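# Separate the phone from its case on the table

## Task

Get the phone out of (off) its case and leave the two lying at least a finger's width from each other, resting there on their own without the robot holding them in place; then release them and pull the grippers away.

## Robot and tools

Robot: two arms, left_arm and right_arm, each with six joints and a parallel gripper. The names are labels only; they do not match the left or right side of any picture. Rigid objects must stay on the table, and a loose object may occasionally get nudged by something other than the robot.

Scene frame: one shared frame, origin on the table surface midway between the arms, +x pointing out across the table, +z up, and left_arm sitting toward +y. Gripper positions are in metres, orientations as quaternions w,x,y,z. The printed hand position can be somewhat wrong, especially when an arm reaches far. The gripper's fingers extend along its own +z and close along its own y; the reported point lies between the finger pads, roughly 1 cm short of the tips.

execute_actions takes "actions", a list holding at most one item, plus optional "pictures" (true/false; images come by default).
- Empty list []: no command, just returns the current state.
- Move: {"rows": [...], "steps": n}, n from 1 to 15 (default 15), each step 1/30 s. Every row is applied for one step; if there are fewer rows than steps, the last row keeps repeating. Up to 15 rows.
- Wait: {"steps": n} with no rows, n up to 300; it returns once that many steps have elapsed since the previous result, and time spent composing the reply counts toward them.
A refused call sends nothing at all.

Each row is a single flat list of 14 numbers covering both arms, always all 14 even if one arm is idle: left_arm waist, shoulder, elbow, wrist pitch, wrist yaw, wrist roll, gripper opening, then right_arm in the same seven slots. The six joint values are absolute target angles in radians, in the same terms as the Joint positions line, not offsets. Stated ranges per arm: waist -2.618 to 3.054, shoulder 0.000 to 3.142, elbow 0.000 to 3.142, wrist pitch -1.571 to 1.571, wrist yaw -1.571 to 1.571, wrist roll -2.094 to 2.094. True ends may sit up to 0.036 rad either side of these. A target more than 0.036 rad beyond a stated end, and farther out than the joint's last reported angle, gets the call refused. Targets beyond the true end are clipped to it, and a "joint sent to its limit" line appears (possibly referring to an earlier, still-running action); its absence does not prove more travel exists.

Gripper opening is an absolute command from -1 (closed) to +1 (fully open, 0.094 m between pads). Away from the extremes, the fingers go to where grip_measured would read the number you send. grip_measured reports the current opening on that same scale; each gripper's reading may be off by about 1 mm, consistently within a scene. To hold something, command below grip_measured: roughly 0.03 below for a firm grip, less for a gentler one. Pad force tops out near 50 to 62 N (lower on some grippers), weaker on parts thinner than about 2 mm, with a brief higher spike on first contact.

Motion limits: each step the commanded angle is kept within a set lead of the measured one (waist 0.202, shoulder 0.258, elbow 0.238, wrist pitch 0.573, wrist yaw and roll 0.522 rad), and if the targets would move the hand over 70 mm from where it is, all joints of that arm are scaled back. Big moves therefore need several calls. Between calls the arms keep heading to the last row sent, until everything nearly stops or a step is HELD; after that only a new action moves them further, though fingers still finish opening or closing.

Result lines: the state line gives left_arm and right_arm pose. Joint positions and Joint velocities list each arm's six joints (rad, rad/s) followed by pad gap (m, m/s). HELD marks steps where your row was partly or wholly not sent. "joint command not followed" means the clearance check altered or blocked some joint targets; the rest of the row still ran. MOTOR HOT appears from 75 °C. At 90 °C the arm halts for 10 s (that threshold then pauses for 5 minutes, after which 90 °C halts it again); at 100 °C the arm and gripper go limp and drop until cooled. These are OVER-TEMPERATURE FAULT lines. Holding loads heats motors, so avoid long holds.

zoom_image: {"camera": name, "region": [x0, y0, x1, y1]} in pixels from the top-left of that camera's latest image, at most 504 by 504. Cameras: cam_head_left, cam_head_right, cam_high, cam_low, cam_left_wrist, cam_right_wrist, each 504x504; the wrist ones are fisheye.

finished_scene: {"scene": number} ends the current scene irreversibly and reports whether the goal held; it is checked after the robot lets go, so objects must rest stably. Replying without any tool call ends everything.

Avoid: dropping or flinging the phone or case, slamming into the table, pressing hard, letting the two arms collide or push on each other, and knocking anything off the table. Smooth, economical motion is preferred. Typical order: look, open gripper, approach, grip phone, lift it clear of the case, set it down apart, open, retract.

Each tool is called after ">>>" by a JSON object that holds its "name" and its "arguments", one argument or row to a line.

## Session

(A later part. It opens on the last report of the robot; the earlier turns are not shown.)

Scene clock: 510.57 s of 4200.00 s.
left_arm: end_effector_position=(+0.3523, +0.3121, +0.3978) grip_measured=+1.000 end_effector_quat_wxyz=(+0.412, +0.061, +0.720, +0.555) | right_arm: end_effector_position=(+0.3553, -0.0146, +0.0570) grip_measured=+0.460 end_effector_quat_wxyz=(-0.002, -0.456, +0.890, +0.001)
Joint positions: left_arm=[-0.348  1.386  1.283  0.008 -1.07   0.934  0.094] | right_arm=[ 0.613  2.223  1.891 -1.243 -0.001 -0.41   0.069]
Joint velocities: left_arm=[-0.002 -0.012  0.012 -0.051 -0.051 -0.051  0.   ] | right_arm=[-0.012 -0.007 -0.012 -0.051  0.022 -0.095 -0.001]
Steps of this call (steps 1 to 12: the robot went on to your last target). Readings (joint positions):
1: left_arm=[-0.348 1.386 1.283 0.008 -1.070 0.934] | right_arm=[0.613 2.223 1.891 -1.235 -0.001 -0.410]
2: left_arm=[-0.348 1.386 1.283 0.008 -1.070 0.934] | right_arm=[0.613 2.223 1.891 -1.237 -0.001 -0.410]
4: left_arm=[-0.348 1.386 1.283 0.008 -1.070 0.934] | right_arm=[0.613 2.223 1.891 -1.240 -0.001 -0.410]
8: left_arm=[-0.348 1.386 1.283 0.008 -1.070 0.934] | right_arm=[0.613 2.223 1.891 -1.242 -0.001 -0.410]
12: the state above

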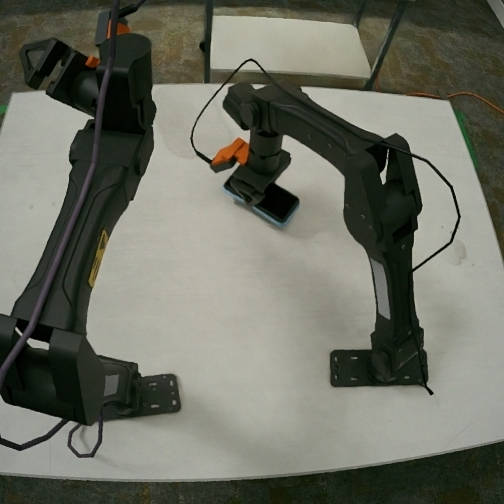

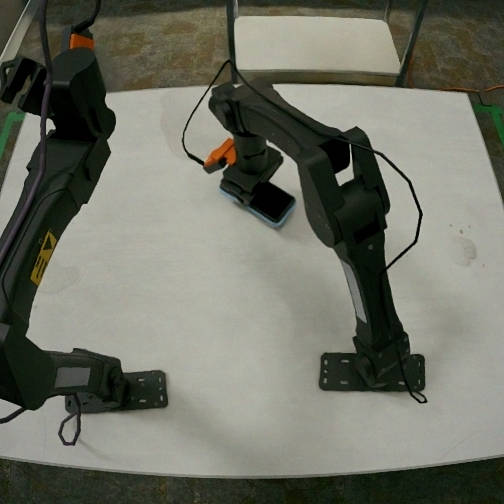

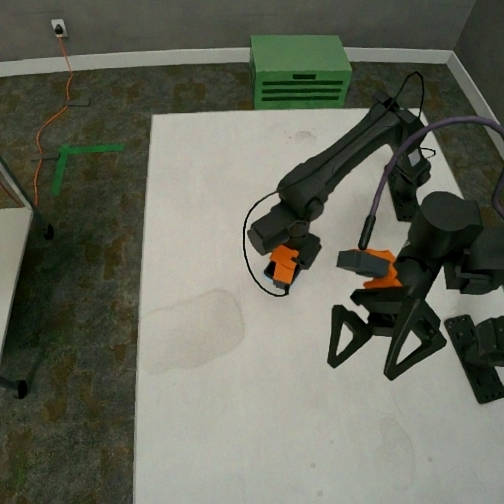

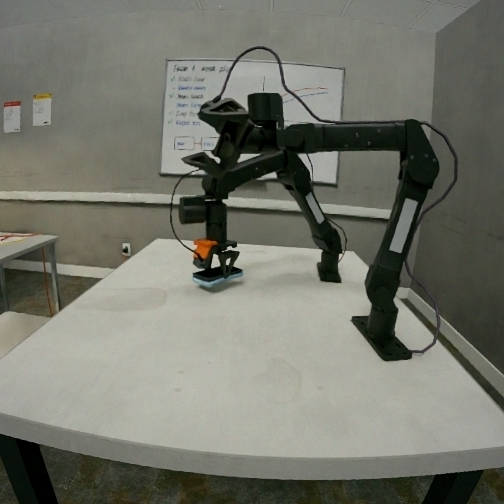

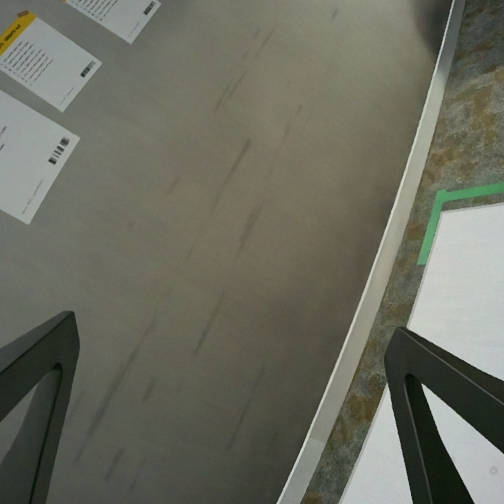

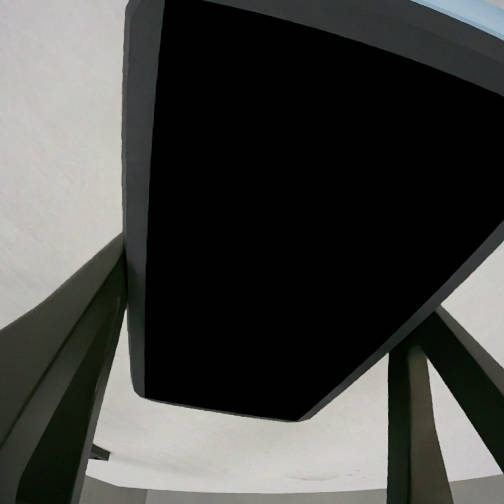

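>>> {"name": "execute_actions", "arguments": {
  "actions": [
    {"rows": [[-0.348, 1.386, 1.283, 0.008, -1.07, 0.933, 1, 0.613, 2.197, 1.924, -1.256, 0.0, -0.35, 0.41], [-0.348, 1.386, 1.283, 0.008, -1.07, 0.933, 1, 0.613, 2.197, 1.924, -1.256, 0.0, -0.28, 0.41], [-0.348, 1.386, 1.283, 0.008, -1.07, 0.933, 1, 0.613, 2.197, 1.924, -1.256, 0.0, -0.2, 0.41], [-0.348, 1.386, 1.283, 0.008, -1.07, 0.933, 1, 0.613, 2.197, 1.924, -1.256, 0.0, -0.12, 0.41], [-0.348, 1.386, 1.283, 0.008, -1.07, 0.933, 1, 0.613, 2.197, 1.924, -1.256, 0.0, -0.04, 0.41], [-0.348, 1.386, 1.283, 0.008, -1.07, 0.933, 1, 0.613, 2.197, 1.924, -1.256, 0.0, 0.04, 0.41], [-0.348, 1.386, 1.283, 0.008, -1.07, 0.933, 1, 0.613, 2.197, 1.924, -1.256, 0.0, 0.12, 0.41], [-0.348, 1.386, 1.283, 0.008, -1.07, 0.933, 1, 0.613, 2.197, 1.924, -1.256, 0.0, 0.2, 0.41], [-0.348, 1.386, 1.283, 0.008, -1.07, 0.933, 1, 0.613, 2.197, 1.924, -1.256, 0.0, 0.28, 0.41], [-0.348, 1.386, 1.283, 0.008, -1.07, 0.933, 1, 0.613, 2.197, 1.924, -1.256, 0.0, 0.36, 0.41], [-0.348, 1.386, 1.283, 0.008, -1.07, 0.933, 1, 0.613, 2.197, 1.924, -1.256, 0.0, 0.44, 0.41], [-0.348, 1.386, 1.283, 0.008, -1.07, 0.933, 1, 0.613, 2.197, 1.924, -1.256, 0.0, 0.52, 0.41], [-0.348, 1.386, 1.283, 0.008, -1.07, 0.933, 1, 0.613, 2.197, 1.924, -1.256, 0.0, 0.6, 0.41], [-0.348, 1.386, 1.283, 0.008, -1.07, 0.933, 1, 0.613, 2.197, 1.924, -1.256, 0.0, 0.68, 0.41], [-0.348, 1.386, 1.283, 0.008, -1.07, 0.933, 1, 0.613, 2.197, 1.924, -1.256, 0.0, 0.76, 0.41]], "steps": 15}
  ],
  "pictures": false
}}

>>> {"name": "execute_actions", "arguments": {
  "actions": [
    {"rows": [[-0.348, 1.386, 1.283, 0.008, -1.07, 0.933, 1, 0.613, 2.197, 1.924, -1.256, 0.0, 0.84, 0.41], [-0.348, 1.386, 1.283, 0.008, -1.07, 0.933, 1, 0.613, 2.197, 1.924, -1.256, 0.0, 0.92, 0.41], [-0.348, 1.386, 1.283, 0.008, -1.07, 0.933, 1, 0.613, 2.197, 1.924, -1.256, 0.0, 1.0, 0.41], [-0.348, 1.386, 1.283, 0.008, -1.07, 0.933, 1, 0.613, 2.197, 1.924, -1.256, 0.0, 1.07, 0.41], [-0.348, 1.386, 1.283, 0.008, -1.07, 0.933, 1, 0.613, 2.197, 1.924, -1.256, 0.0, 1.13, 0.41], [-0.348, 1.386, 1.283, 0.008, -1.07, 0.933, 1, 0.613, 2.197, 1.924, -1.256, 0.0, 1.185, 0.41]], "steps": 15}
  ],
  "pictures": false
}}

>>> {"name": "execute_actions", "arguments": {
  "actions": [
    {"steps": 10}
  ]
}}

Scene clock: 631.07 s of 4200.00 s.
left_arm: end_effector_position=(+0.3523, +0.3121, +0.3978) grip_measured=+1.000 end_effector_quat_wxyz=(+0.412, +0.061, +0.720, +0.555) | right_arm: end_effector_position=(+0.3550, -0.0148, +0.0570) grip_measured=+0.460 end_effector_quat_wxyz=(-0.002, -0.052, +0.999, -0.001)
Joint positions: left_arm=[-0.348  1.386  1.283  0.008 -1.07   0.934  0.094] | right_arm=[ 0.613  2.223  1.891 -1.244 -0.001  0.433  0.069]
Joint velocities: left_arm=[-0.002  0.002 -0.002 -0.066  0.022 -0.022  0.   ] | right_arm=[ 0.002 -0.002 -0.017  0.007 -0.022  2.176 -0.001]
Steps of this call (steps 1 to 30: the robot went on to your last target; steps 31 to 120: nothing new was sent; then 116.00 s passed at rest; steps 121 to 135: all 15 steps of this action). Readings (joint positions):
121: left_arm=[-0.348 1.386 1.283 0.008 -1.070 0.934] | right_arm=[0.613 2.223 1.891 -1.243 -0.001 -0.401]
122: left_arm=[-0.348 1.386 1.283 0.008 -1.070 0.934] | right_arm=[0.613 2.223 1.891 -1.243 -0.001 -0.381]
124: left_arm=[-0.348 1.386 1.283 0.008 -1.070 0.934] | right_arm=[0.613 2.223 1.891 -1.243 -0.001 -0.308]
128: left_arm=[-0.348 1.386 1.283 0.008 -1.070 0.934] | right_arm=[0.613 2.223 1.891 -1.244 -0.001 -0.078]
135: the state above

Scene clock: 631.57 s of 4200.00 s.
left_arm: end_effector_position=(+0.3523, +0.3121, +0.3978) grip_measured=+1.000 end_effector_quat_wxyz=(+0.412, +0.061, +0.720, +0.555) | right_arm: end_effector_position=(+0.3550, -0.0148, +0.0570) grip_measured=+0.460 end_effector_quat_wxyz=(-0.002, +0.297, +0.955, -0.001)
Joint positions: left_arm=[-0.348  1.386  1.283  0.008 -1.07   0.934  0.094] | right_arm=[ 0.613  2.223  1.891 -1.244 -0.001  1.14   0.069]
Joint velocities: left_arm=[-0.002 -0.007 -0.007 -0.007 -0.037  0.022  0.   ] | right_arm=[-0.002  0.007 -0.002  0.007 -0.051  0.183 -0.   ]
Steps of this call (steps 1 to 15: all 15 steps of this action). Readings (joint positions):
1: left_arm=[-0.348 1.386 1.283 0.008 -1.070 0.934] | right_arm=[0.613 2.223 1.891 -1.244 -0.001 0.510]
2: left_arm=[-0.348 1.386 1.283 0.008 -1.070 0.934] | right_arm=[0.613 2.223 1.891 -1.244 -0.001 0.588]
4: left_arm=[-0.348 1.386 1.283 0.008 -1.070 0.934] | right_arm=[0.613 2.223 1.891 -1.244 -0.001 0.743]
8: left_arm=[-0.348 1.386 1.283 0.008 -1.070 0.934] | right_arm=[0.613 2.223 1.891 -1.244 -0.001 0.994]
15: the state above

Scene clock: 631.90 s of 4200.00 s.
left_arm: end_effector_position=(+0.3523, +0.3121, +0.3978) grip_measured=+1.000 end_effector_quat_wxyz=(+0.412, +0.061, +0.720, +0.555) | right_arm: end_effector_position=(+0.3550, -0.0148, +0.0570) grip_measured=+0.460 end_effector_quat_wxyz=(-0.002, +0.313, +0.950, -0.001)
Joint positions: left_arm=[-0.348  1.386  1.283  0.008 -1.07   0.934  0.094] | right_arm=[ 0.613  2.223  1.891 -1.244 -0.001  1.174  0.069]
Joint velocities: left_arm=[ 0.002  0.022 -0.012  0.037  0.007  0.037  0.   ] | right_arm=[-0.012 -0.002  0.007 -0.022  0.022  0.066 -0.   ]
Steps of this call (steps 1 to 10: the robot went on to your last target). Readings (joint positions):
1: left_arm=[-0.348 1.386 1.283 0.008 -1.070 0.934] | right_arm=[0.613 2.223 1.891 -1.244 -0.001 1.148]
2: left_arm=[-0.348 1.386 1.283 0.008 -1.070 0.934] | right_arm=[0.613 2.223 1.891 -1.244 -0.001 1.154]
4: left_arm=[-0.348 1.386 1.283 0.008 -1.070 0.934] | right_arm=[0.613 2.223 1.891 -1.244 -0.001 1.163]
8: left_arm=[-0.348 1.386 1.283 0.008 -1.070 0.934] | right_arm=[0.613 2.223 1.891 -1.244 -0.001 1.172]
10: the state above

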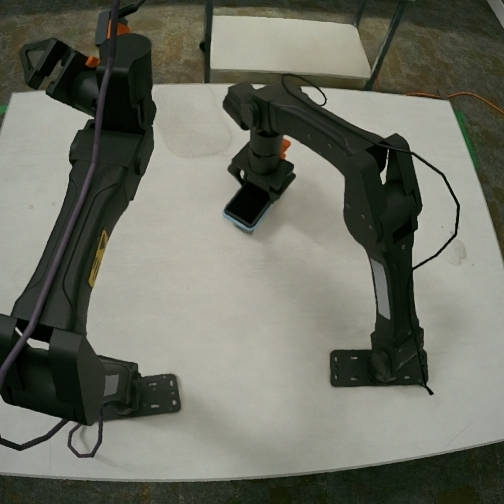

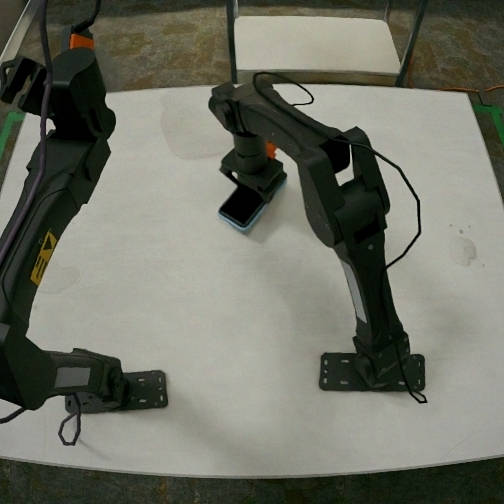

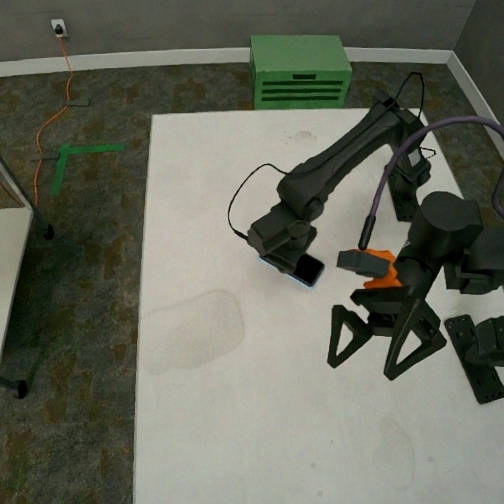

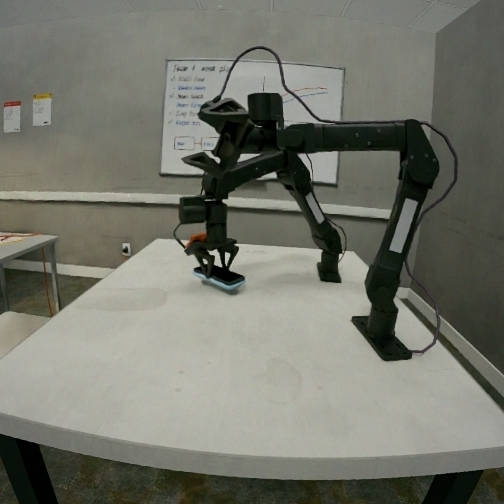

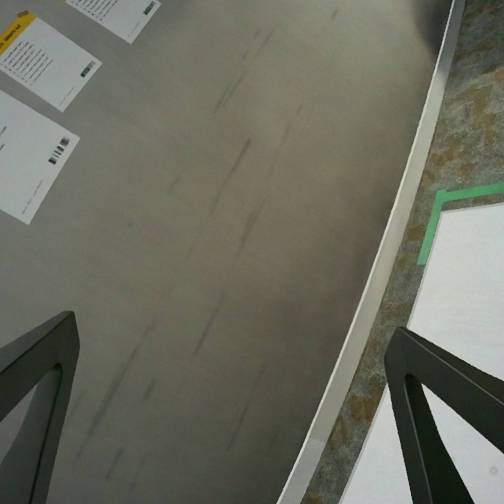

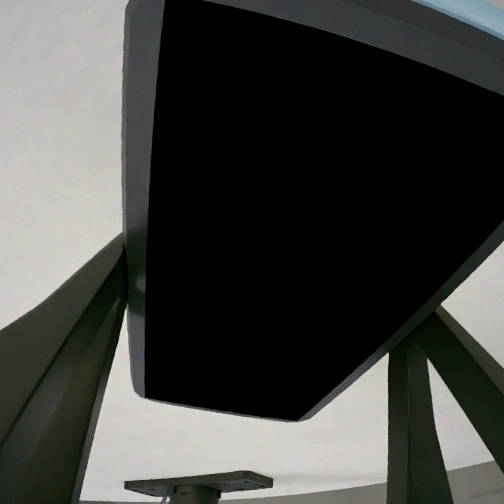

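>>> {"name": "execute_actions", "arguments": {
  "actions": [
    {"rows": [[-0.348, 1.42, 1.15, 0.1, -0.9, 0.8, 1, 0.613, 2.223, 1.87, -1.22, 0.0, 1.18, 0.41], [-0.348, 1.45, 1.02, 0.18, -0.75, 0.66, 1, 0.613, 2.223, 1.85, -1.195, 0.0, 1.18, 0.41], [-0.348, 1.48, 0.9, 0.26, -0.6, 0.52, 1, 0.613, 2.223, 1.83, -1.17, 0.0, 1.18, 0.41], [-0.348, 1.5, 0.78, 0.34, -0.45, 0.4, 1, 0.613, 2.223, 1.81, -1.15, 0.0, 1.18, 0.41], [-0.348, 1.52, 0.66, 0.42, -0.3, 0.27, 1, 0.613, 2.223, 1.79, -1.13, 0.0, 1.18, 0.41], [-0.348, 1.54, 0.54, 0.5, -0.15, 0.13, 1, 0.613, 2.223, 1.775, -1.115, 0.0, 1.18, 0.41], [-0.348, 1.557, 0.42, 0.574, 0.0, 0.0, 1, 0.613, 2.223, 1.768, -1.112, 0.0, 1.18, 0.41]], "steps": 15}
  ],
  "pictures": false
}}

>>> {"name": "execute_actions", "arguments": {
  "actions": [
    {"steps": 20}
  ],
  "pictures": false
}}

Scene clock: 706.20 s of 4200.00 s.
left_arm: end_effector_position=(+0.3459, +0.1906, +0.0701) grip_measured=+1.000 end_effector_quat_wxyz=(+0.481, +0.123, +0.864, +0.078) | right_arm: end_effector_position=(+0.3505, -0.0166, +0.0277) grip_measured=+0.460 end_effector_quat_wxyz=(-0.006, +0.316, +0.949, -0.003)
Joint positions: left_arm=[-0.348  1.553  0.51   0.477 -0.205  0.173  0.094] | right_arm=[ 0.613  2.23   1.785 -1.139 -0.005  1.179  0.069]
Joint velocities: left_arm=[ 0.002  0.066 -1.766  0.095  1.429 -1.165  0.   ] | right_arm=[-0.007 -0.007  0.002 -0.051 -0.051 -0.022 -0.001]
Steps of this call (steps 1 to 30: the robot went on to your last target; steps 31 to 120: nothing new was sent; then 69.80 s passed at rest; steps 121 to 135: all 15 steps of this action). Readings (joint positions):
121: left_arm=[-0.348 1.386 1.263 0.033 -1.047 0.914] | right_arm=[0.613 2.223 1.891 -1.243 -0.001 1.178]
122: left_arm=[-0.348 1.384 1.229 0.071 -1.014 0.883] | right_arm=[0.613 2.223 1.886 -1.235 -0.001 1.178]
124: left_arm=[-0.348 1.394 1.145 0.129 -0.918 0.799] | right_arm=[0.613 2.223 1.862 -1.206 -0.001 1.178]
128: left_arm=[-0.348 1.472 0.955 0.300 -0.667 0.554] | right_arm=[0.613 2.227 1.790 -1.155 -0.001 1.178]
135: the state above

Scene clock: 706.87 s of 4200.00 s.
left_arm: end_effector_position=(+0.3175, +0.1612, +0.0410) grip_measured=+1.000 end_effector_quat_wxyz=(+0.464, +0.100, +0.879, -0.047) | right_arm: end_effector_position=(+0.3505, -0.0166, +0.0277) grip_measured=+0.460 end_effector_quat_wxyz=(-0.006, +0.316, +0.949, -0.003)
Joint positions: left_arm=[-0.348  1.566  0.404  0.56  -0.007  0.007  0.094] | right_arm=[ 0.613  2.23   1.785 -1.139 -0.005  1.179  0.069]
Joint velocities: left_arm=[-0.002  0.012 -0.007 -0.051 -0.007  0.007  0.   ] | right_arm=[ 0.002 -0.002 -0.002  0.037  0.007 -0.081 -0.   ]
Steps of this call (steps 1 to 20: the robot went on to your last target). Readings (joint positions):
1: left_arm=[-0.348 1.556 0.460 0.478 -0.164 0.139] | right_arm=[0.613 2.230 1.785 -1.139 -0.005 1.179]
2: left_arm=[-0.348 1.561 0.426 0.474 -0.131 0.113] | right_arm=[0.613 2.230 1.785 -1.139 -0.005 1.179]
4: left_arm=[-0.348 1.566 0.404 0.472 -0.084 0.074] | right_arm=[0.613 2.230 1.785 -1.139 -0.005 1.179]
8: left_arm=[-0.348 1.566 0.404 0.526 -0.036 0.033] | right_arm=[0.613 2.230 1.785 -1.139 -0.005 1.179]
20: the state above

>>> {"name": "execute_actions", "arguments": {
  "actions": [
    {"rows": [[-0.40, 1.557, 0.42, 0.574, 0.0, 0.0, 1, 0.613, 2.225, 1.785, -1.139, 0.0, 1.18, 0.41], [-0.46, 1.557, 0.42, 0.574, 0.0, 0.0, 1, 0.613, 2.225, 1.785, -1.139, 0.0, 1.18, 0.41], [-0.52, 1.557, 0.42, 0.574, 0.0, 0.0, 1, 0.613, 2.225, 1.785, -1.139, 0.0, 1.18, 0.41], [-0.58, 1.557, 0.42, 0.574, 0.0, 0.0, 1, 0.613, 2.225, 1.785, -1.139, 0.0, 1.18, 0.41], [-0.64, 1.557, 0.42, 0.574, 0.0, 0.0, 1, 0.613, 2.225, 1.785, -1.139, 0.0, 1.18, 0.41], [-0.705, 1.557, 0.42, 0.574, 0.0, 0.0, 1, 0.613, 2.225, 1.785, -1.139, 0.0, 1.18, 0.41]], "steps": 15}
  ],
  "pictures": false
}}

>>> {"name": "execute_actions", "arguments": {
  "actions": [
    {"steps": 10}
  ]
}}

Scene clock: 727.20 s of 4200.00 s.
left_arm: end_effector_position=(+0.2637, +0.0324, +0.0426) grip_measured=+1.000 end_effector_quat_wxyz=(+0.448, +0.259, +0.844, -0.139) | right_arm: end_effector_position=(+0.3503, -0.0167, +0.0277) grip_measured=+0.460 end_effector_quat_wxyz=(-0.007, +0.316, +0.949, -0.003)
Joint positions: left_arm=[-0.713  1.566  0.404  0.568  0.009  0.002  0.094] | right_arm=[ 0.613  2.23   1.785 -1.14  -0.005  1.179  0.069]
Joint velocities: left_arm=[-0.002 -0.007 -0.007 -0.037 -0.007  0.007  0.   ] | right_arm=[ 0.002  0.002  0.002 -0.007 -0.022 -0.007 -0.   ]
Steps of this call (steps 1 to 15: the robot went on to your last target; steps 16 to 100: nothing new was sent; then 16.50 s passed at rest; steps 101 to 115: all 15 steps of this action). Readings (joint positions):
101: left_arm=[-0.353 1.566 0.404 0.562 -0.008 0.004] | right_arm=[0.613 2.230 1.785 -1.139 -0.005 1.179]
102: left_arm=[-0.373 1.566 0.404 0.562 -0.014 0.003] | right_arm=[0.613 2.230 1.785 -1.140 -0.005 1.179]
104: left_arm=[-0.462 1.566 0.404 0.563 -0.020 0.002] | right_arm=[0.613 2.230 1.785 -1.140 -0.005 1.179]
108: left_arm=[-0.688 1.566 0.404 0.568 0.002 0.002] | right_arm=[0.613 2.230 1.785 -1.140 -0.005 1.179]
115: the state above

Scene clock: 727.53 s of 4200.00 s.
left_arm: end_effector_position=(+0.2638, +0.0327, +0.0426) grip_measured=+1.000 end_effector_quat_wxyz=(+0.448, +0.259, +0.844, -0.139) | right_arm: end_effector_position=(+0.3503, -0.0167, +0.0277) grip_measured=+0.460 end_effector_quat_wxyz=(-0.007, +0.316, +0.949, -0.003)
Joint positions: left_arm=[-0.713  1.566  0.404  0.568  0.007  0.002  0.094] | right_arm=[ 0.613  2.23   1.785 -1.14  -0.005  1.179  0.069]
Joint velocities: left_arm=[ 0.002  0.017  0.007 -0.037 -0.037 -0.066  0.   ] | right_arm=[-0.002  0.002  0.012 -0.051 -0.007 -0.022  0.001]
Steps of this call (steps 1 to 10: the robot went on to your last target). Readings (joint positions):
1: left_arm=[-0.713 1.566 0.404 0.568 0.008 0.002] | right_arm=[0.613 2.230 1.785 -1.140 -0.005 1.179]
2: left_arm=[-0.713 1.566 0.404 0.568 0.008 0.002] | right_arm=[0.613 2.230 1.785 -1.140 -0.005 1.179]
4: left_arm=[-0.713 1.566 0.404 0.568 0.008 0.002] | right_arm=[0.613 2.230 1.785 -1.140 -0.005 1.179]
8: left_arm=[-0.713 1.566 0.404 0.568 0.008 0.002] | right_arm=[0.613 2.230 1.785 -1.140 -0.005 1.179]
10: the state above

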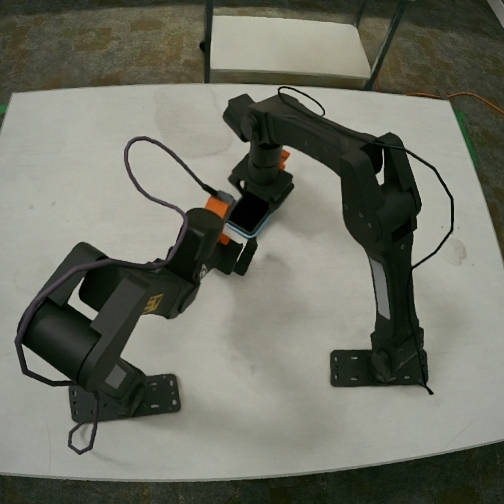

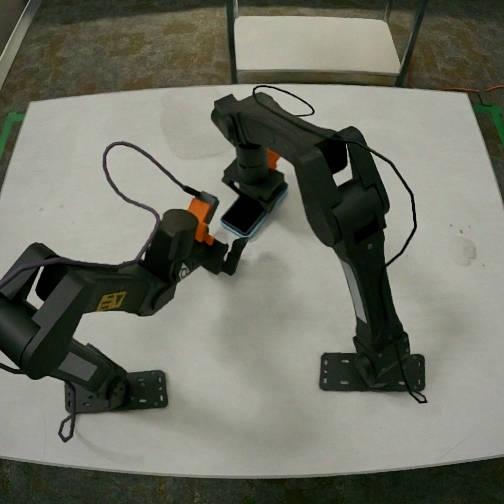

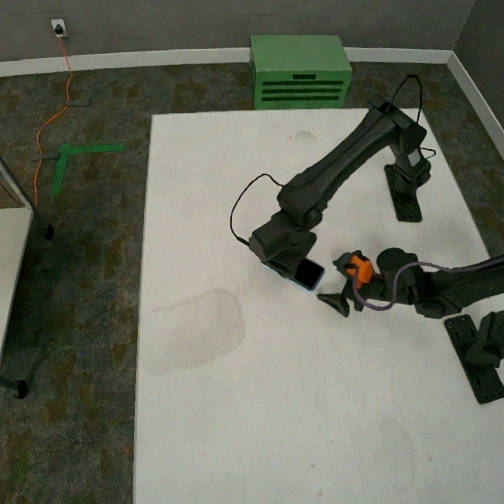

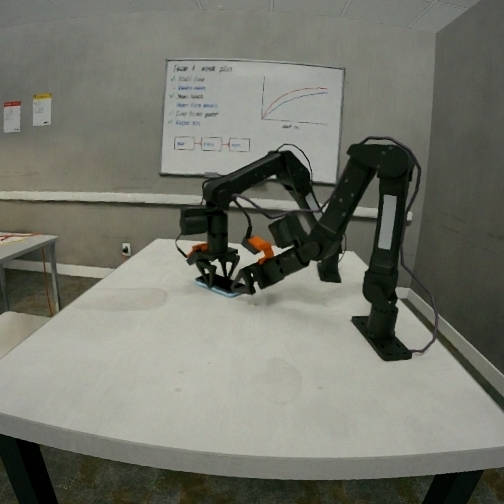

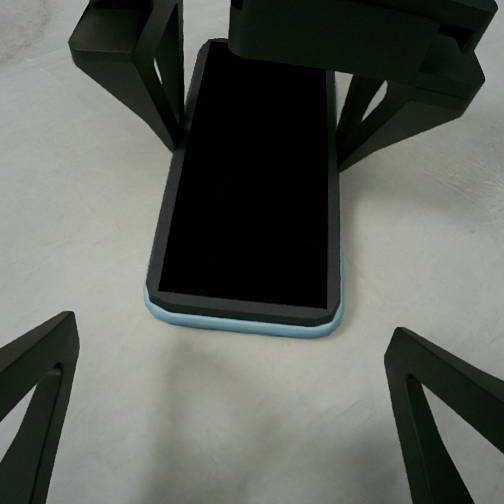

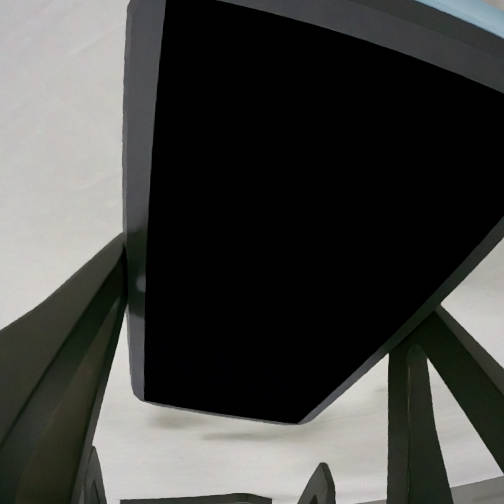

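>>> {"name": "execute_actions", "arguments": {
  "actions": [
    {"rows": [[-0.708, 1.60, 0.45, 0.585, 0.0, 0.0, 1, 0.613, 2.225, 1.785, -1.139, 0.0, 1.18, 0.41], [-0.708, 1.64, 0.475, 0.60, 0.0, 0.0, 1, 0.613, 2.225, 1.785, -1.139, 0.0, 1.18, 0.41], [-0.708, 1.68, 0.50, 0.615, 0.0, 0.0, 1, 0.613, 2.225, 1.785, -1.139, 0.0, 1.18, 0.41], [-0.708, 1.72, 0.525, 0.63, 0.0, 0.0, 1, 0.613, 2.225, 1.785, -1.139, 0.0, 1.18, 0.41], [-0.708, 1.76, 0.55, 0.645, 0.0, 0.0, 1, 0.613, 2.225, 1.785, -1.139, 0.0, 1.18, 0.41], [-0.708, 1.79, 0.565, 0.66, 0.0, 0.0, 1, 0.613, 2.225, 1.785, -1.139, 0.0, 1.18, 0.41], [-0.708, 1.812, 0.575, 0.668, 0.0, 0.0, 1, 0.613, 2.225, 1.785, -1.139, 0.0, 1.18, 0.41]], "steps": 15}
  ],
  "pictures": false
}}

>>> {"name": "execute_actions", "arguments": {
  "actions": [
    {"steps": 12}
  ]
}}

Scene clock: 770.87 s of 4200.00 s.
left_arm: end_effector_position=(+0.2991, +0.0091, +0.0210) grip_measured=+1.000 end_effector_quat_wxyz=(+0.445, +0.259, +0.846, -0.138) | right_arm: end_effector_position=(+0.3503, -0.0167, +0.0277) grip_measured=+0.460 end_effector_quat_wxyz=(-0.007, +0.316, +0.949, -0.003)
Joint positions: left_arm=[-0.713  1.803  0.552  0.649  0.007  0.002  0.094] | right_arm=[ 0.613  2.23   1.785 -1.14  -0.005  1.179  0.069]
Joint velocities: left_arm=[-0.002  0.007  0.012  0.081 -0.037 -0.022  0.   ] | right_arm=[-0.012 -0.012  0.017 -0.022  0.037 -0.066  0.   ]
Steps of this call (steps 1 to 15: the robot went on to your last target; steps 16 to 100: nothing new was sent; then 39.50 s passed at rest; steps 101 to 115: all 15 steps of this action). Readings (joint positions):
101: left_arm=[-0.713 1.567 0.406 0.568 0.007 0.002] | right_arm=[0.613 2.230 1.785 -1.140 -0.005 1.179]
102: left_arm=[-0.713 1.578 0.415 0.569 0.007 0.002] | right_arm=[0.613 2.230 1.785 -1.140 -0.005 1.179]
104: left_arm=[-0.713 1.632 0.455 0.584 0.007 0.002] | right_arm=[0.613 2.230 1.785 -1.140 -0.005 1.179]
108: left_arm=[-0.713 1.773 0.545 0.631 0.007 0.002] | right_arm=[0.613 2.230 1.785 -1.140 -0.005 1.179]
115: the state above

Scene clock: 771.27 s of 4200.00 s.
left_arm: end_effector_position=(+0.2999, +0.0086, +0.0224) grip_measured=+1.000 end_effector_quat_wxyz=(+0.448, +0.259, +0.845, -0.138) | right_arm: end_effector_position=(+0.3503, -0.0167, +0.0277) grip_measured=+0.460 end_effector_quat_wxyz=(-0.007, +0.316, +0.949, -0.003)
Joint positions: left_arm=[-0.713  1.803  0.552  0.656  0.007  0.002  0.094] | right_arm=[ 0.613  2.23   1.785 -1.14  -0.005  1.179  0.069]
Joint velocities: left_arm=[-0.007  0.022 -0.007  0.066  0.037 -0.037  0.   ] | right_arm=[ 0.007 -0.002  0.002  0.051 -0.051 -0.007 -0.001]
Steps of this call (steps 1 to 12: the robot went on to your last target). Readings (joint positions):
1: left_arm=[-0.713 1.803 0.552 0.650 0.007 0.002] | right_arm=[0.613 2.230 1.785 -1.140 -0.005 1.179]
2: left_arm=[-0.713 1.803 0.552 0.652 0.007 0.002] | right_arm=[0.613 2.230 1.785 -1.140 -0.005 1.179]
4: left_arm=[-0.713 1.803 0.552 0.653 0.007 0.002] | right_arm=[0.613 2.230 1.785 -1.140 -0.005 1.179]
8: left_arm=[-0.713 1.803 0.552 0.655 0.007 0.002] | right_arm=[0.613 2.230 1.785 -1.140 -0.005 1.179]
12: the state above

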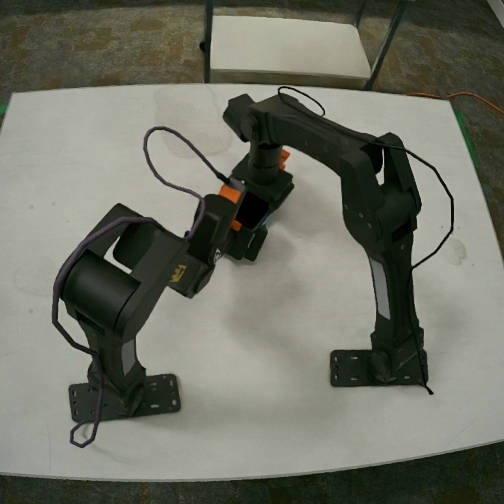

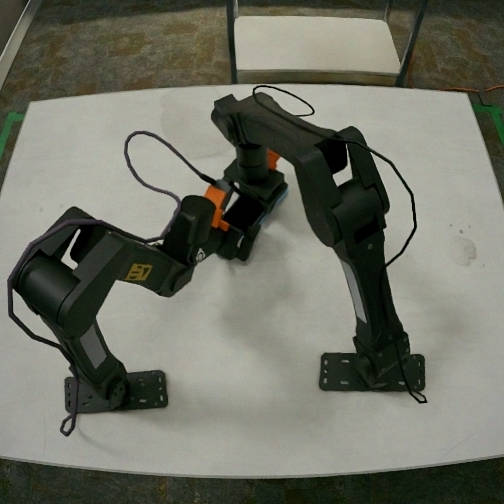

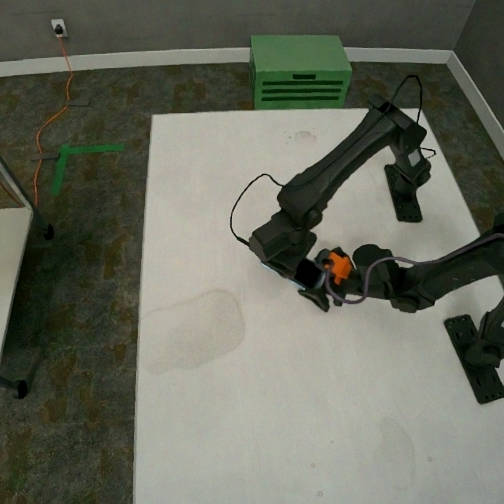

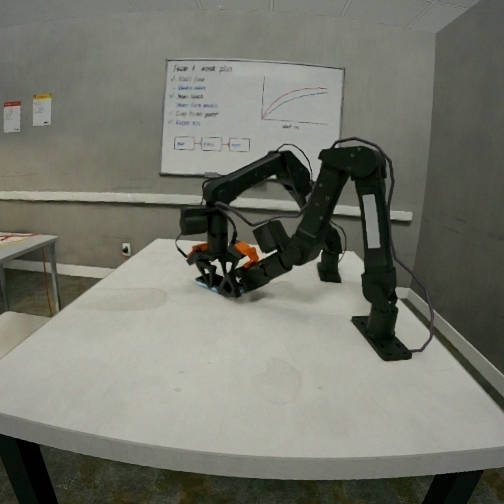

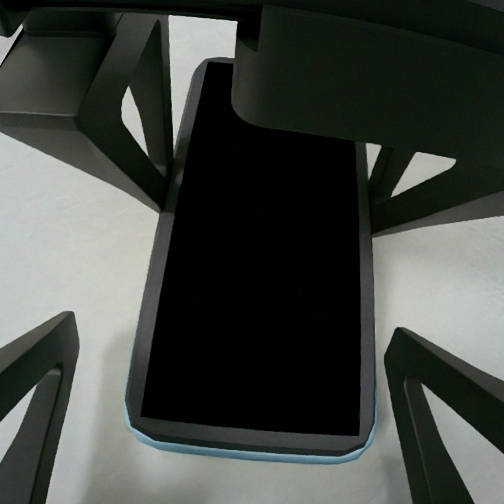

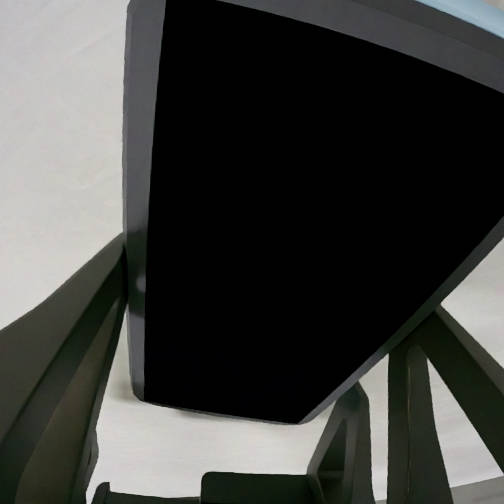

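>>> {"name": "execute_actions", "arguments": {
  "actions": [
    {"rows": [[-0.738, 1.812, 0.575, 0.668, 0.0, 0.0, 1, 0.613, 2.225, 1.785, -1.139, 0.0, 1.18, 0.41], [-0.738, 1.812, 0.575, 0.668, 0.0, 0.0, 1, 0.613, 2.225, 1.785, -1.139, 0.0, 1.18, 0.41], [-0.738, 1.812, 0.575, 0.668, 0.0, 0.0, 1, 0.613, 2.225, 1.785, -1.139, 0.0, 1.18, 0.41], [-0.738, 1.812, 0.575, 0.668, 0.0, 0.0, 1, 0.613, 2.225, 1.785, -1.139, 0.0, 1.18, 0.41], [-0.738, 1.812, 0.575, 0.668, 0.0, 0.0, 1, 0.613, 2.225, 1.785, -1.139, 0.0, 1.18, 0.41], [-0.738, 1.812, 0.575, 0.668, 0.0, 0.0, 1, 0.613, 2.225, 1.785, -1.139, 0.0, 1.18, 0.41], [-0.738, 1.84, 0.575, 0.668, 0.0, 0.0, 1, 0.613, 2.225, 1.785, -1.139, 0.0, 1.18, 0.41]], "steps": 15}
  ],
  "pictures": false
}}

>>> {"name": "execute_actions", "arguments": {
  "actions": [
    {"steps": 10}
  ]
}}

>>> {"name": "zoom_image", "arguments": {
  "camera": "cam_low",
  "region": [175, 235, 285, 305]
}}

Scene clock: 790.63 s of 4200.00 s.
left_arm: end_effector_position=(+0.2946, +0.0032, +0.0152) grip_measured=+1.000 end_effector_quat_wxyz=(+0.440, +0.267, +0.846, -0.140) | right_arm: end_effector_position=(+0.3503, -0.0167, +0.0277) grip_measured=+0.460 end_effector_quat_wxyz=(-0.007, +0.316, +0.949, -0.003)
Joint positions: left_arm=[-0.732  1.823  0.552  0.661  0.005  0.002  0.094] | right_arm=[ 0.613  2.23   1.785 -1.14  -0.005  1.179  0.069]
Joint velocities: left_arm=[-0.007 -0.022  0.012  0.007  0.022  0.022  0.   ] | right_arm=[-0.007 -0.012 -0.017  0.022  0.007  0.051  0.002]
Steps of this call (steps 1 to 15: the robot went on to your last target; steps 16 to 100: nothing new was sent; then 15.53 s passed at rest; steps 101 to 115: all 15 steps of this action). Readings (joint positions):
101: left_arm=[-0.714 1.803 0.552 0.656 0.006 0.002] | right_arm=[0.613 2.230 1.785 -1.140 -0.005 1.179]
102: left_arm=[-0.718 1.803 0.552 0.656 0.005 0.002] | right_arm=[0.613 2.230 1.785 -1.140 -0.005 1.179]
104: left_arm=[-0.727 1.803 0.552 0.656 0.005 0.002] | right_arm=[0.613 2.230 1.785 -1.140 -0.005 1.179]
108: left_arm=[-0.732 1.809 0.552 0.660 0.005 0.002] | right_arm=[0.613 2.230 1.785 -1.140 -0.005 1.179]
115: the state above

Scene clock: 790.97 s of 4200.00 s.
left_arm: end_effector_position=(+0.2946, +0.0032, +0.0152) grip_measured=+1.000 end_effector_quat_wxyz=(+0.440, +0.267, +0.846, -0.140) | right_arm: end_effector_position=(+0.3503, -0.0167, +0.0277) grip_measured=+0.460 end_effector_quat_wxyz=(-0.007, +0.316, +0.949, -0.003)
Joint positions: left_arm=[-0.732  1.823  0.552  0.661  0.005  0.002  0.094] | right_arm=[ 0.613  2.23   1.785 -1.14  -0.005  1.179  0.069]
Joint velocities: left_arm=[-0.007  0.002  0.007  0.007  0.037 -0.007  0.   ] | right_arm=[ 0.017 -0.012 -0.022  0.007  0.022 -0.022  0.001]
Steps of this call (steps 1 to 10: the robot went on to your last target). Readings (joint positions):
1: left_arm=[-0.732 1.823 0.552 0.661 0.005 0.002] | right_arm=[0.613 2.230 1.785 -1.140 -0.005 1.179]
2: left_arm=[-0.732 1.823 0.552 0.661 0.005 0.002] | right_arm=[0.613 2.230 1.785 -1.140 -0.005 1.179]
4: left_arm=[-0.732 1.823 0.552 0.661 0.005 0.002] | right_arm=[0.613 2.230 1.785 -1.140 -0.005 1.179]
8: left_arm=[-0.732 1.823 0.552 0.661 0.005 0.002] | right_arm=[0.613 2.230 1.785 -1.140 -0.005 1.179]
10: the state above

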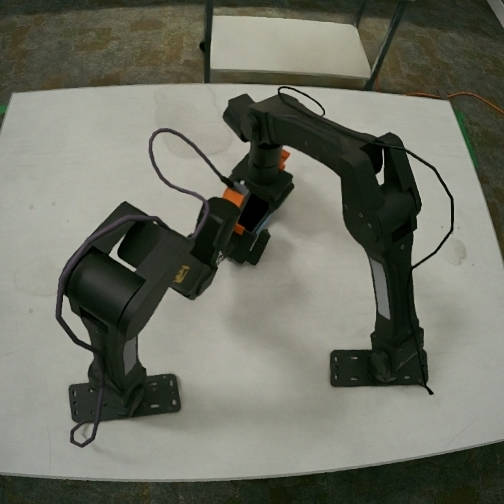

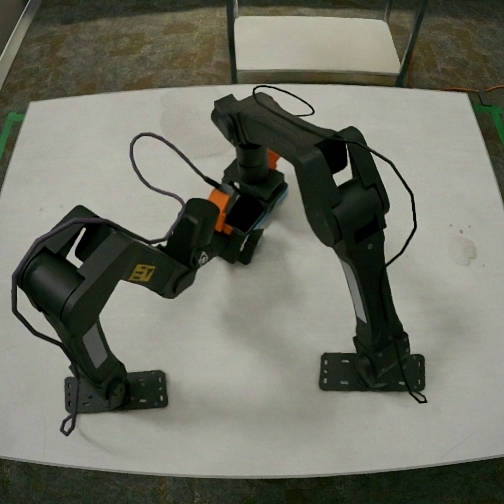

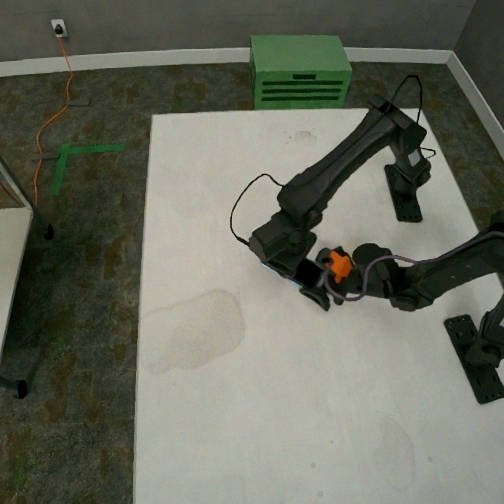

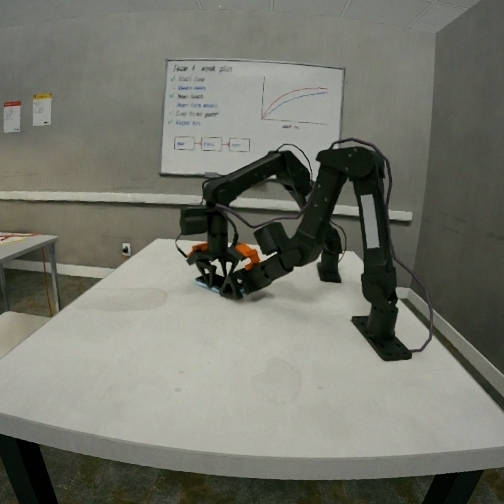

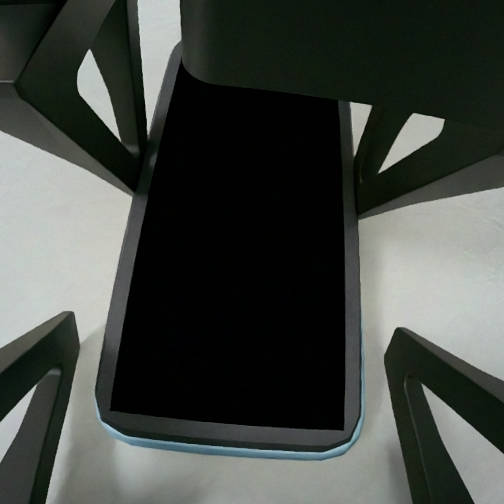

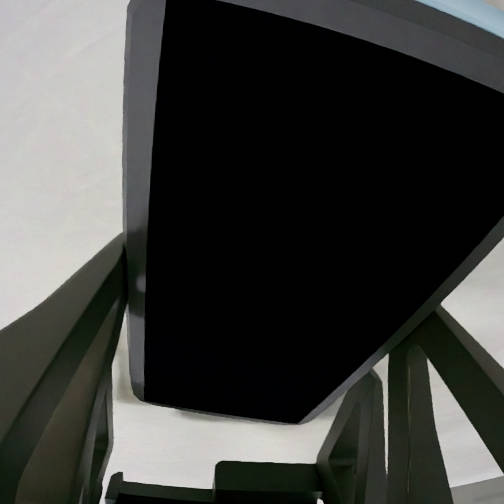

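Region (175, 235, 285, 305) of cam_low's 504x504 image, scaled by 4.582, with more detail than that image has; it fills the top 321 rows of this view, and the rest is white.

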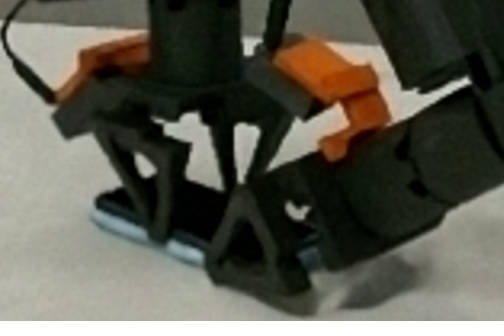

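>>> {"name": "execute_actions", "arguments": {
  "actions": [
    {"rows": [[-0.735, 1.83, 0.565, 0.665, 0.0, 0.0, 0.3, 0.613, 2.225, 1.785, -1.139, 0.0, 1.18, 0.41]], "steps": 15}
  ],
  "pictures": false
}}

>>> {"name": "execute_actions", "arguments": {
  "actions": [
    {"steps": 10}
  ]
}}

>>> {"name": "zoom_image", "arguments": {
  "camera": "cam_low",
  "region": [175, 235, 285, 305]
}}

Scene clock: 798.67 s of 4200.00 s.
left_arm: end_effector_position=(+0.2964, +0.0045, +0.0163) grip_measured=+0.462 end_effector_quat_wxyz=(+0.444, +0.265, +0.845, -0.136) | right_arm: end_effector_position=(+0.3504, -0.0173, +0.0277) grip_measured=+0.460 end_effector_quat_wxyz=(-0.006, +0.313, +0.950, -0.005)
Joint positions: left_arm=[-0.73   1.823  0.552  0.666 -0.004  0.004  0.069] | right_arm=[ 0.613  2.23   1.785 -1.141 -0.002  1.174  0.069]
Joint velocities: left_arm=[-0.002 -0.012  0.022  0.022  0.007 -0.037 -0.   ] | right_arm=[-0.007  0.002 -0.017  0.022 -0.022 -0.066 -0.001]
Steps of this call (steps 1 to 15: the robot went on to your last target; steps 16 to 100: nothing new was sent; then 3.87 s passed at rest; steps 101 to 115: all 15 steps of this action). Readings (joint positions):
101: left_arm=[-0.732 1.823 0.552 0.661 0.005 0.002] | right_arm=[0.613 2.230 1.785 -1.140 -0.005 1.179]
102: left_arm=[-0.732 1.823 0.552 0.661 -0.001 0.002] | right_arm=[0.613 2.230 1.785 -1.141 -0.005 1.177]
104: left_arm=[-0.730 1.823 0.552 0.666 -0.004 0.004] | right_arm=[0.613 2.230 1.785 -1.141 -0.003 1.174]
108: left_arm=[-0.730 1.823 0.552 0.666 -0.004 0.004] | right_arm=[0.613 2.230 1.785 -1.141 -0.002 1.174]
115: the state above

Scene clock: 799.00 s of 4200.00 s.
left_arm: end_effector_position=(+0.2964, +0.0045, +0.0163) grip_measured=+0.462 end_effector_quat_wxyz=(+0.444, +0.265, +0.845, -0.136) | right_arm: end_effector_position=(+0.3504, -0.0173, +0.0277) grip_measured=+0.460 end_effector_quat_wxyz=(-0.006, +0.313, +0.950, -0.005)
Joint positions: left_arm=[-0.73   1.823  0.552  0.666 -0.004  0.004  0.069] | right_arm=[ 0.613  2.23   1.785 -1.141 -0.002  1.174  0.069]
Joint velocities: left_arm=[ 0.002  0.007  0.012  0.007 -0.037 -0.022  0.001] | right_arm=[-0.017  0.002  0.002  0.007 -0.007  0.007  0.   ]
Steps of this call (steps 1 to 10: the robot went on to your last target). Readings (joint positions):
1: left_arm=[-0.730 1.823 0.552 0.666 -0.004 0.004] | right_arm=[0.613 2.230 1.785 -1.141 -0.002 1.174]
2: left_arm=[-0.730 1.823 0.552 0.666 -0.004 0.004] | right_arm=[0.613 2.230 1.785 -1.141 -0.002 1.174]
4: left_arm=[-0.730 1.823 0.552 0.666 -0.004 0.004] | right_arm=[0.613 2.230 1.785 -1.141 -0.002 1.174]
8: left_arm=[-0.730 1.823 0.552 0.666 -0.004 0.004] | right_arm=[0.613 2.230 1.785 -1.141 -0.002 1.174]
10: the state above

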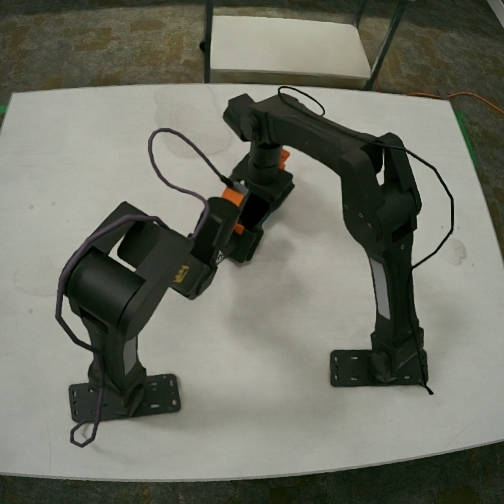

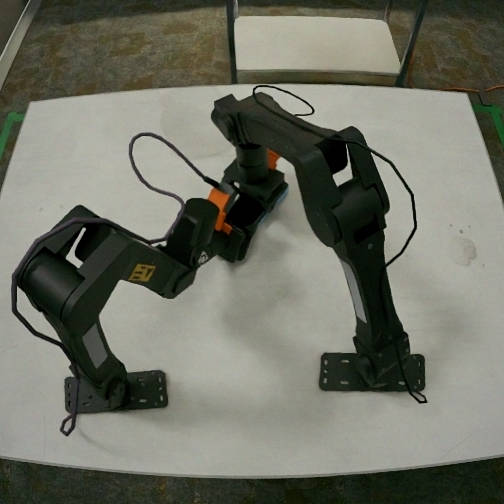

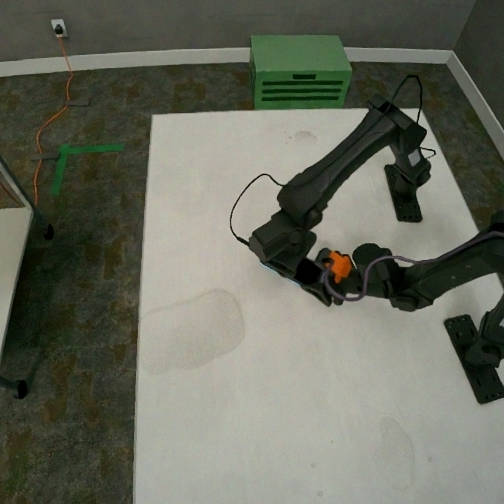

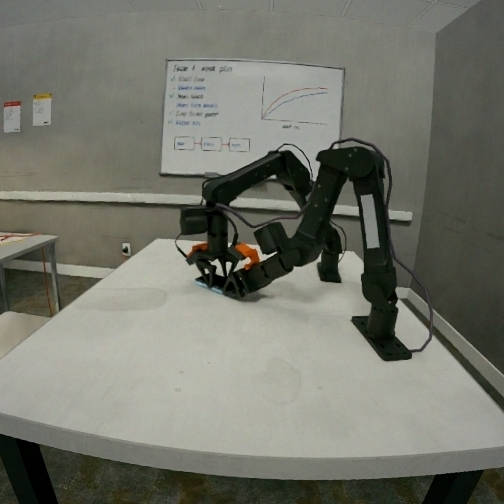

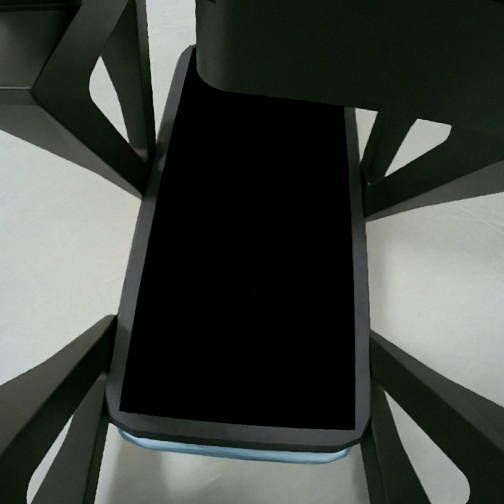

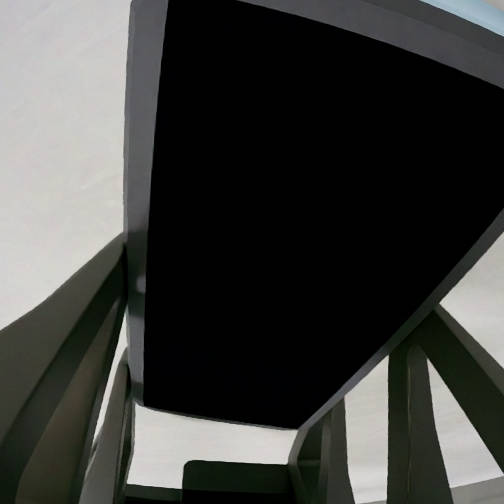

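Region (175, 235, 285, 305) of cam_low's 504x504 image, scaled by 4.582, with more detail than that image has; it fills the top 321 rows of this view, and the rest is white.

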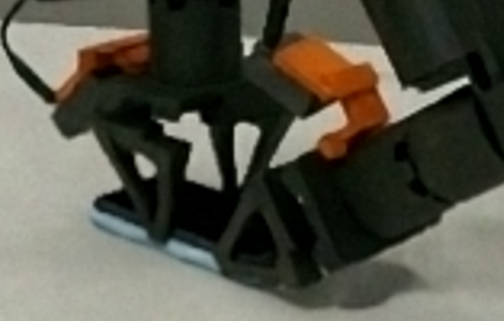

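>>> {"name": "execute_actions", "arguments": {
  "actions": [
    {"rows": [[-0.735, 1.823, 0.56, 0.665, 0.0, 0.0, 0.8, 0.613, 2.225, 1.785, -1.139, 0.0, 1.18, 0.41]], "steps": 10}
  ],
  "pictures": false
}}

>>> {"name": "execute_actions", "arguments": {
  "actions": [
    {"rows": [[-0.735, 1.86, 0.56, 0.665, 0.0, 0.0, 0.8, 0.613, 2.225, 1.785, -1.139, 0.0, 1.18, 0.41]], "steps": 15}
  ],
  "pictures": false
}}

Scene clock: 828.47 s of 4200.00 s.
left_arm: end_effector_position=(+0.2960, +0.0046, +0.0158) grip_measured=+0.798 end_effector_quat_wxyz=(+0.443, +0.265, +0.846, -0.136) | right_arm: end_effector_position=(+0.3506, -0.0170, +0.0277) grip_measured=+0.460 end_effector_quat_wxyz=(-0.006, +0.314, +0.950, -0.004)
Joint positions: left_arm=[-0.73   1.823  0.552  0.664 -0.002  0.004  0.084] | right_arm=[ 0.613  2.23   1.785 -1.139 -0.003  1.174  0.069]
Joint velocities: left_arm=[-0.012 -0.002 -0.017 -0.022 -0.022 -0.022 -0.001] | right_arm=[-0.017 -0.012 -0.007 -0.081 -0.022 -0.007  0.   ]
Steps of this call (steps 1 to 15: the robot went on to your last target; steps 16 to 100: nothing new was sent; then 25.80 s passed at rest; steps 101 to 110: all 10 steps of this action). Readings (joint positions):
101: left_arm=[-0.730 1.823 0.552 0.665 -0.003 0.004] | right_arm=[0.613 2.230 1.785 -1.141 -0.002 1.174]
102: left_arm=[-0.730 1.823 0.552 0.664 -0.002 0.004] | right_arm=[0.613 2.230 1.785 -1.139 -0.003 1.174]
104: left_arm=[-0.730 1.823 0.552 0.664 -0.002 0.004] | right_arm=[0.613 2.230 1.785 -1.139 -0.003 1.174]
108: left_arm=[-0.730 1.823 0.552 0.664 -0.002 0.004] | right_arm=[0.613 2.230 1.785 -1.139 -0.003 1.174]
110: the state above

Scene clock: 828.97 s of 4200.00 s.
left_arm: end_effector_position=(+0.2961, +0.0046, +0.0130) grip_measured=+0.798 end_effector_quat_wxyz=(+0.441, +0.266, +0.846, -0.135) | right_arm: end_effector_position=(+0.3506, -0.0170, +0.0277) grip_measured=+0.460 end_effector_quat_wxyz=(-0.006, +0.314, +0.950, -0.004)
Joint positions: left_arm=[-0.73   1.835  0.552  0.672 -0.003  0.005  0.084] | right_arm=[ 0.613  2.23   1.785 -1.139 -0.003  1.174  0.069]
Joint velocities: left_arm=[-0.002  0.032 -0.027  0.007 -0.022 -0.037 -0.001] | right_arm=[-0.022 -0.002 -0.002 -0.022 -0.037 -0.051  0.   ]
Steps of this call (steps 1 to 15: all 15 steps of this action). Readings (joint positions):
1: left_arm=[-0.730 1.825 0.552 0.664 -0.002 0.004] | right_arm=[0.613 2.230 1.785 -1.139 -0.003 1.174]
2: left_arm=[-0.730 1.828 0.552 0.665 -0.002 0.004] | right_arm=[0.613 2.230 1.785 -1.139 -0.003 1.174]
4: left_arm=[-0.730 1.834 0.552 0.670 -0.003 0.005] | right_arm=[0.613 2.230 1.785 -1.139 -0.003 1.174]
8: left_arm=[-0.730 1.835 0.552 0.672 -0.003 0.005] | right_arm=[0.613 2.230 1.785 -1.139 -0.003 1.174]
15: the state above


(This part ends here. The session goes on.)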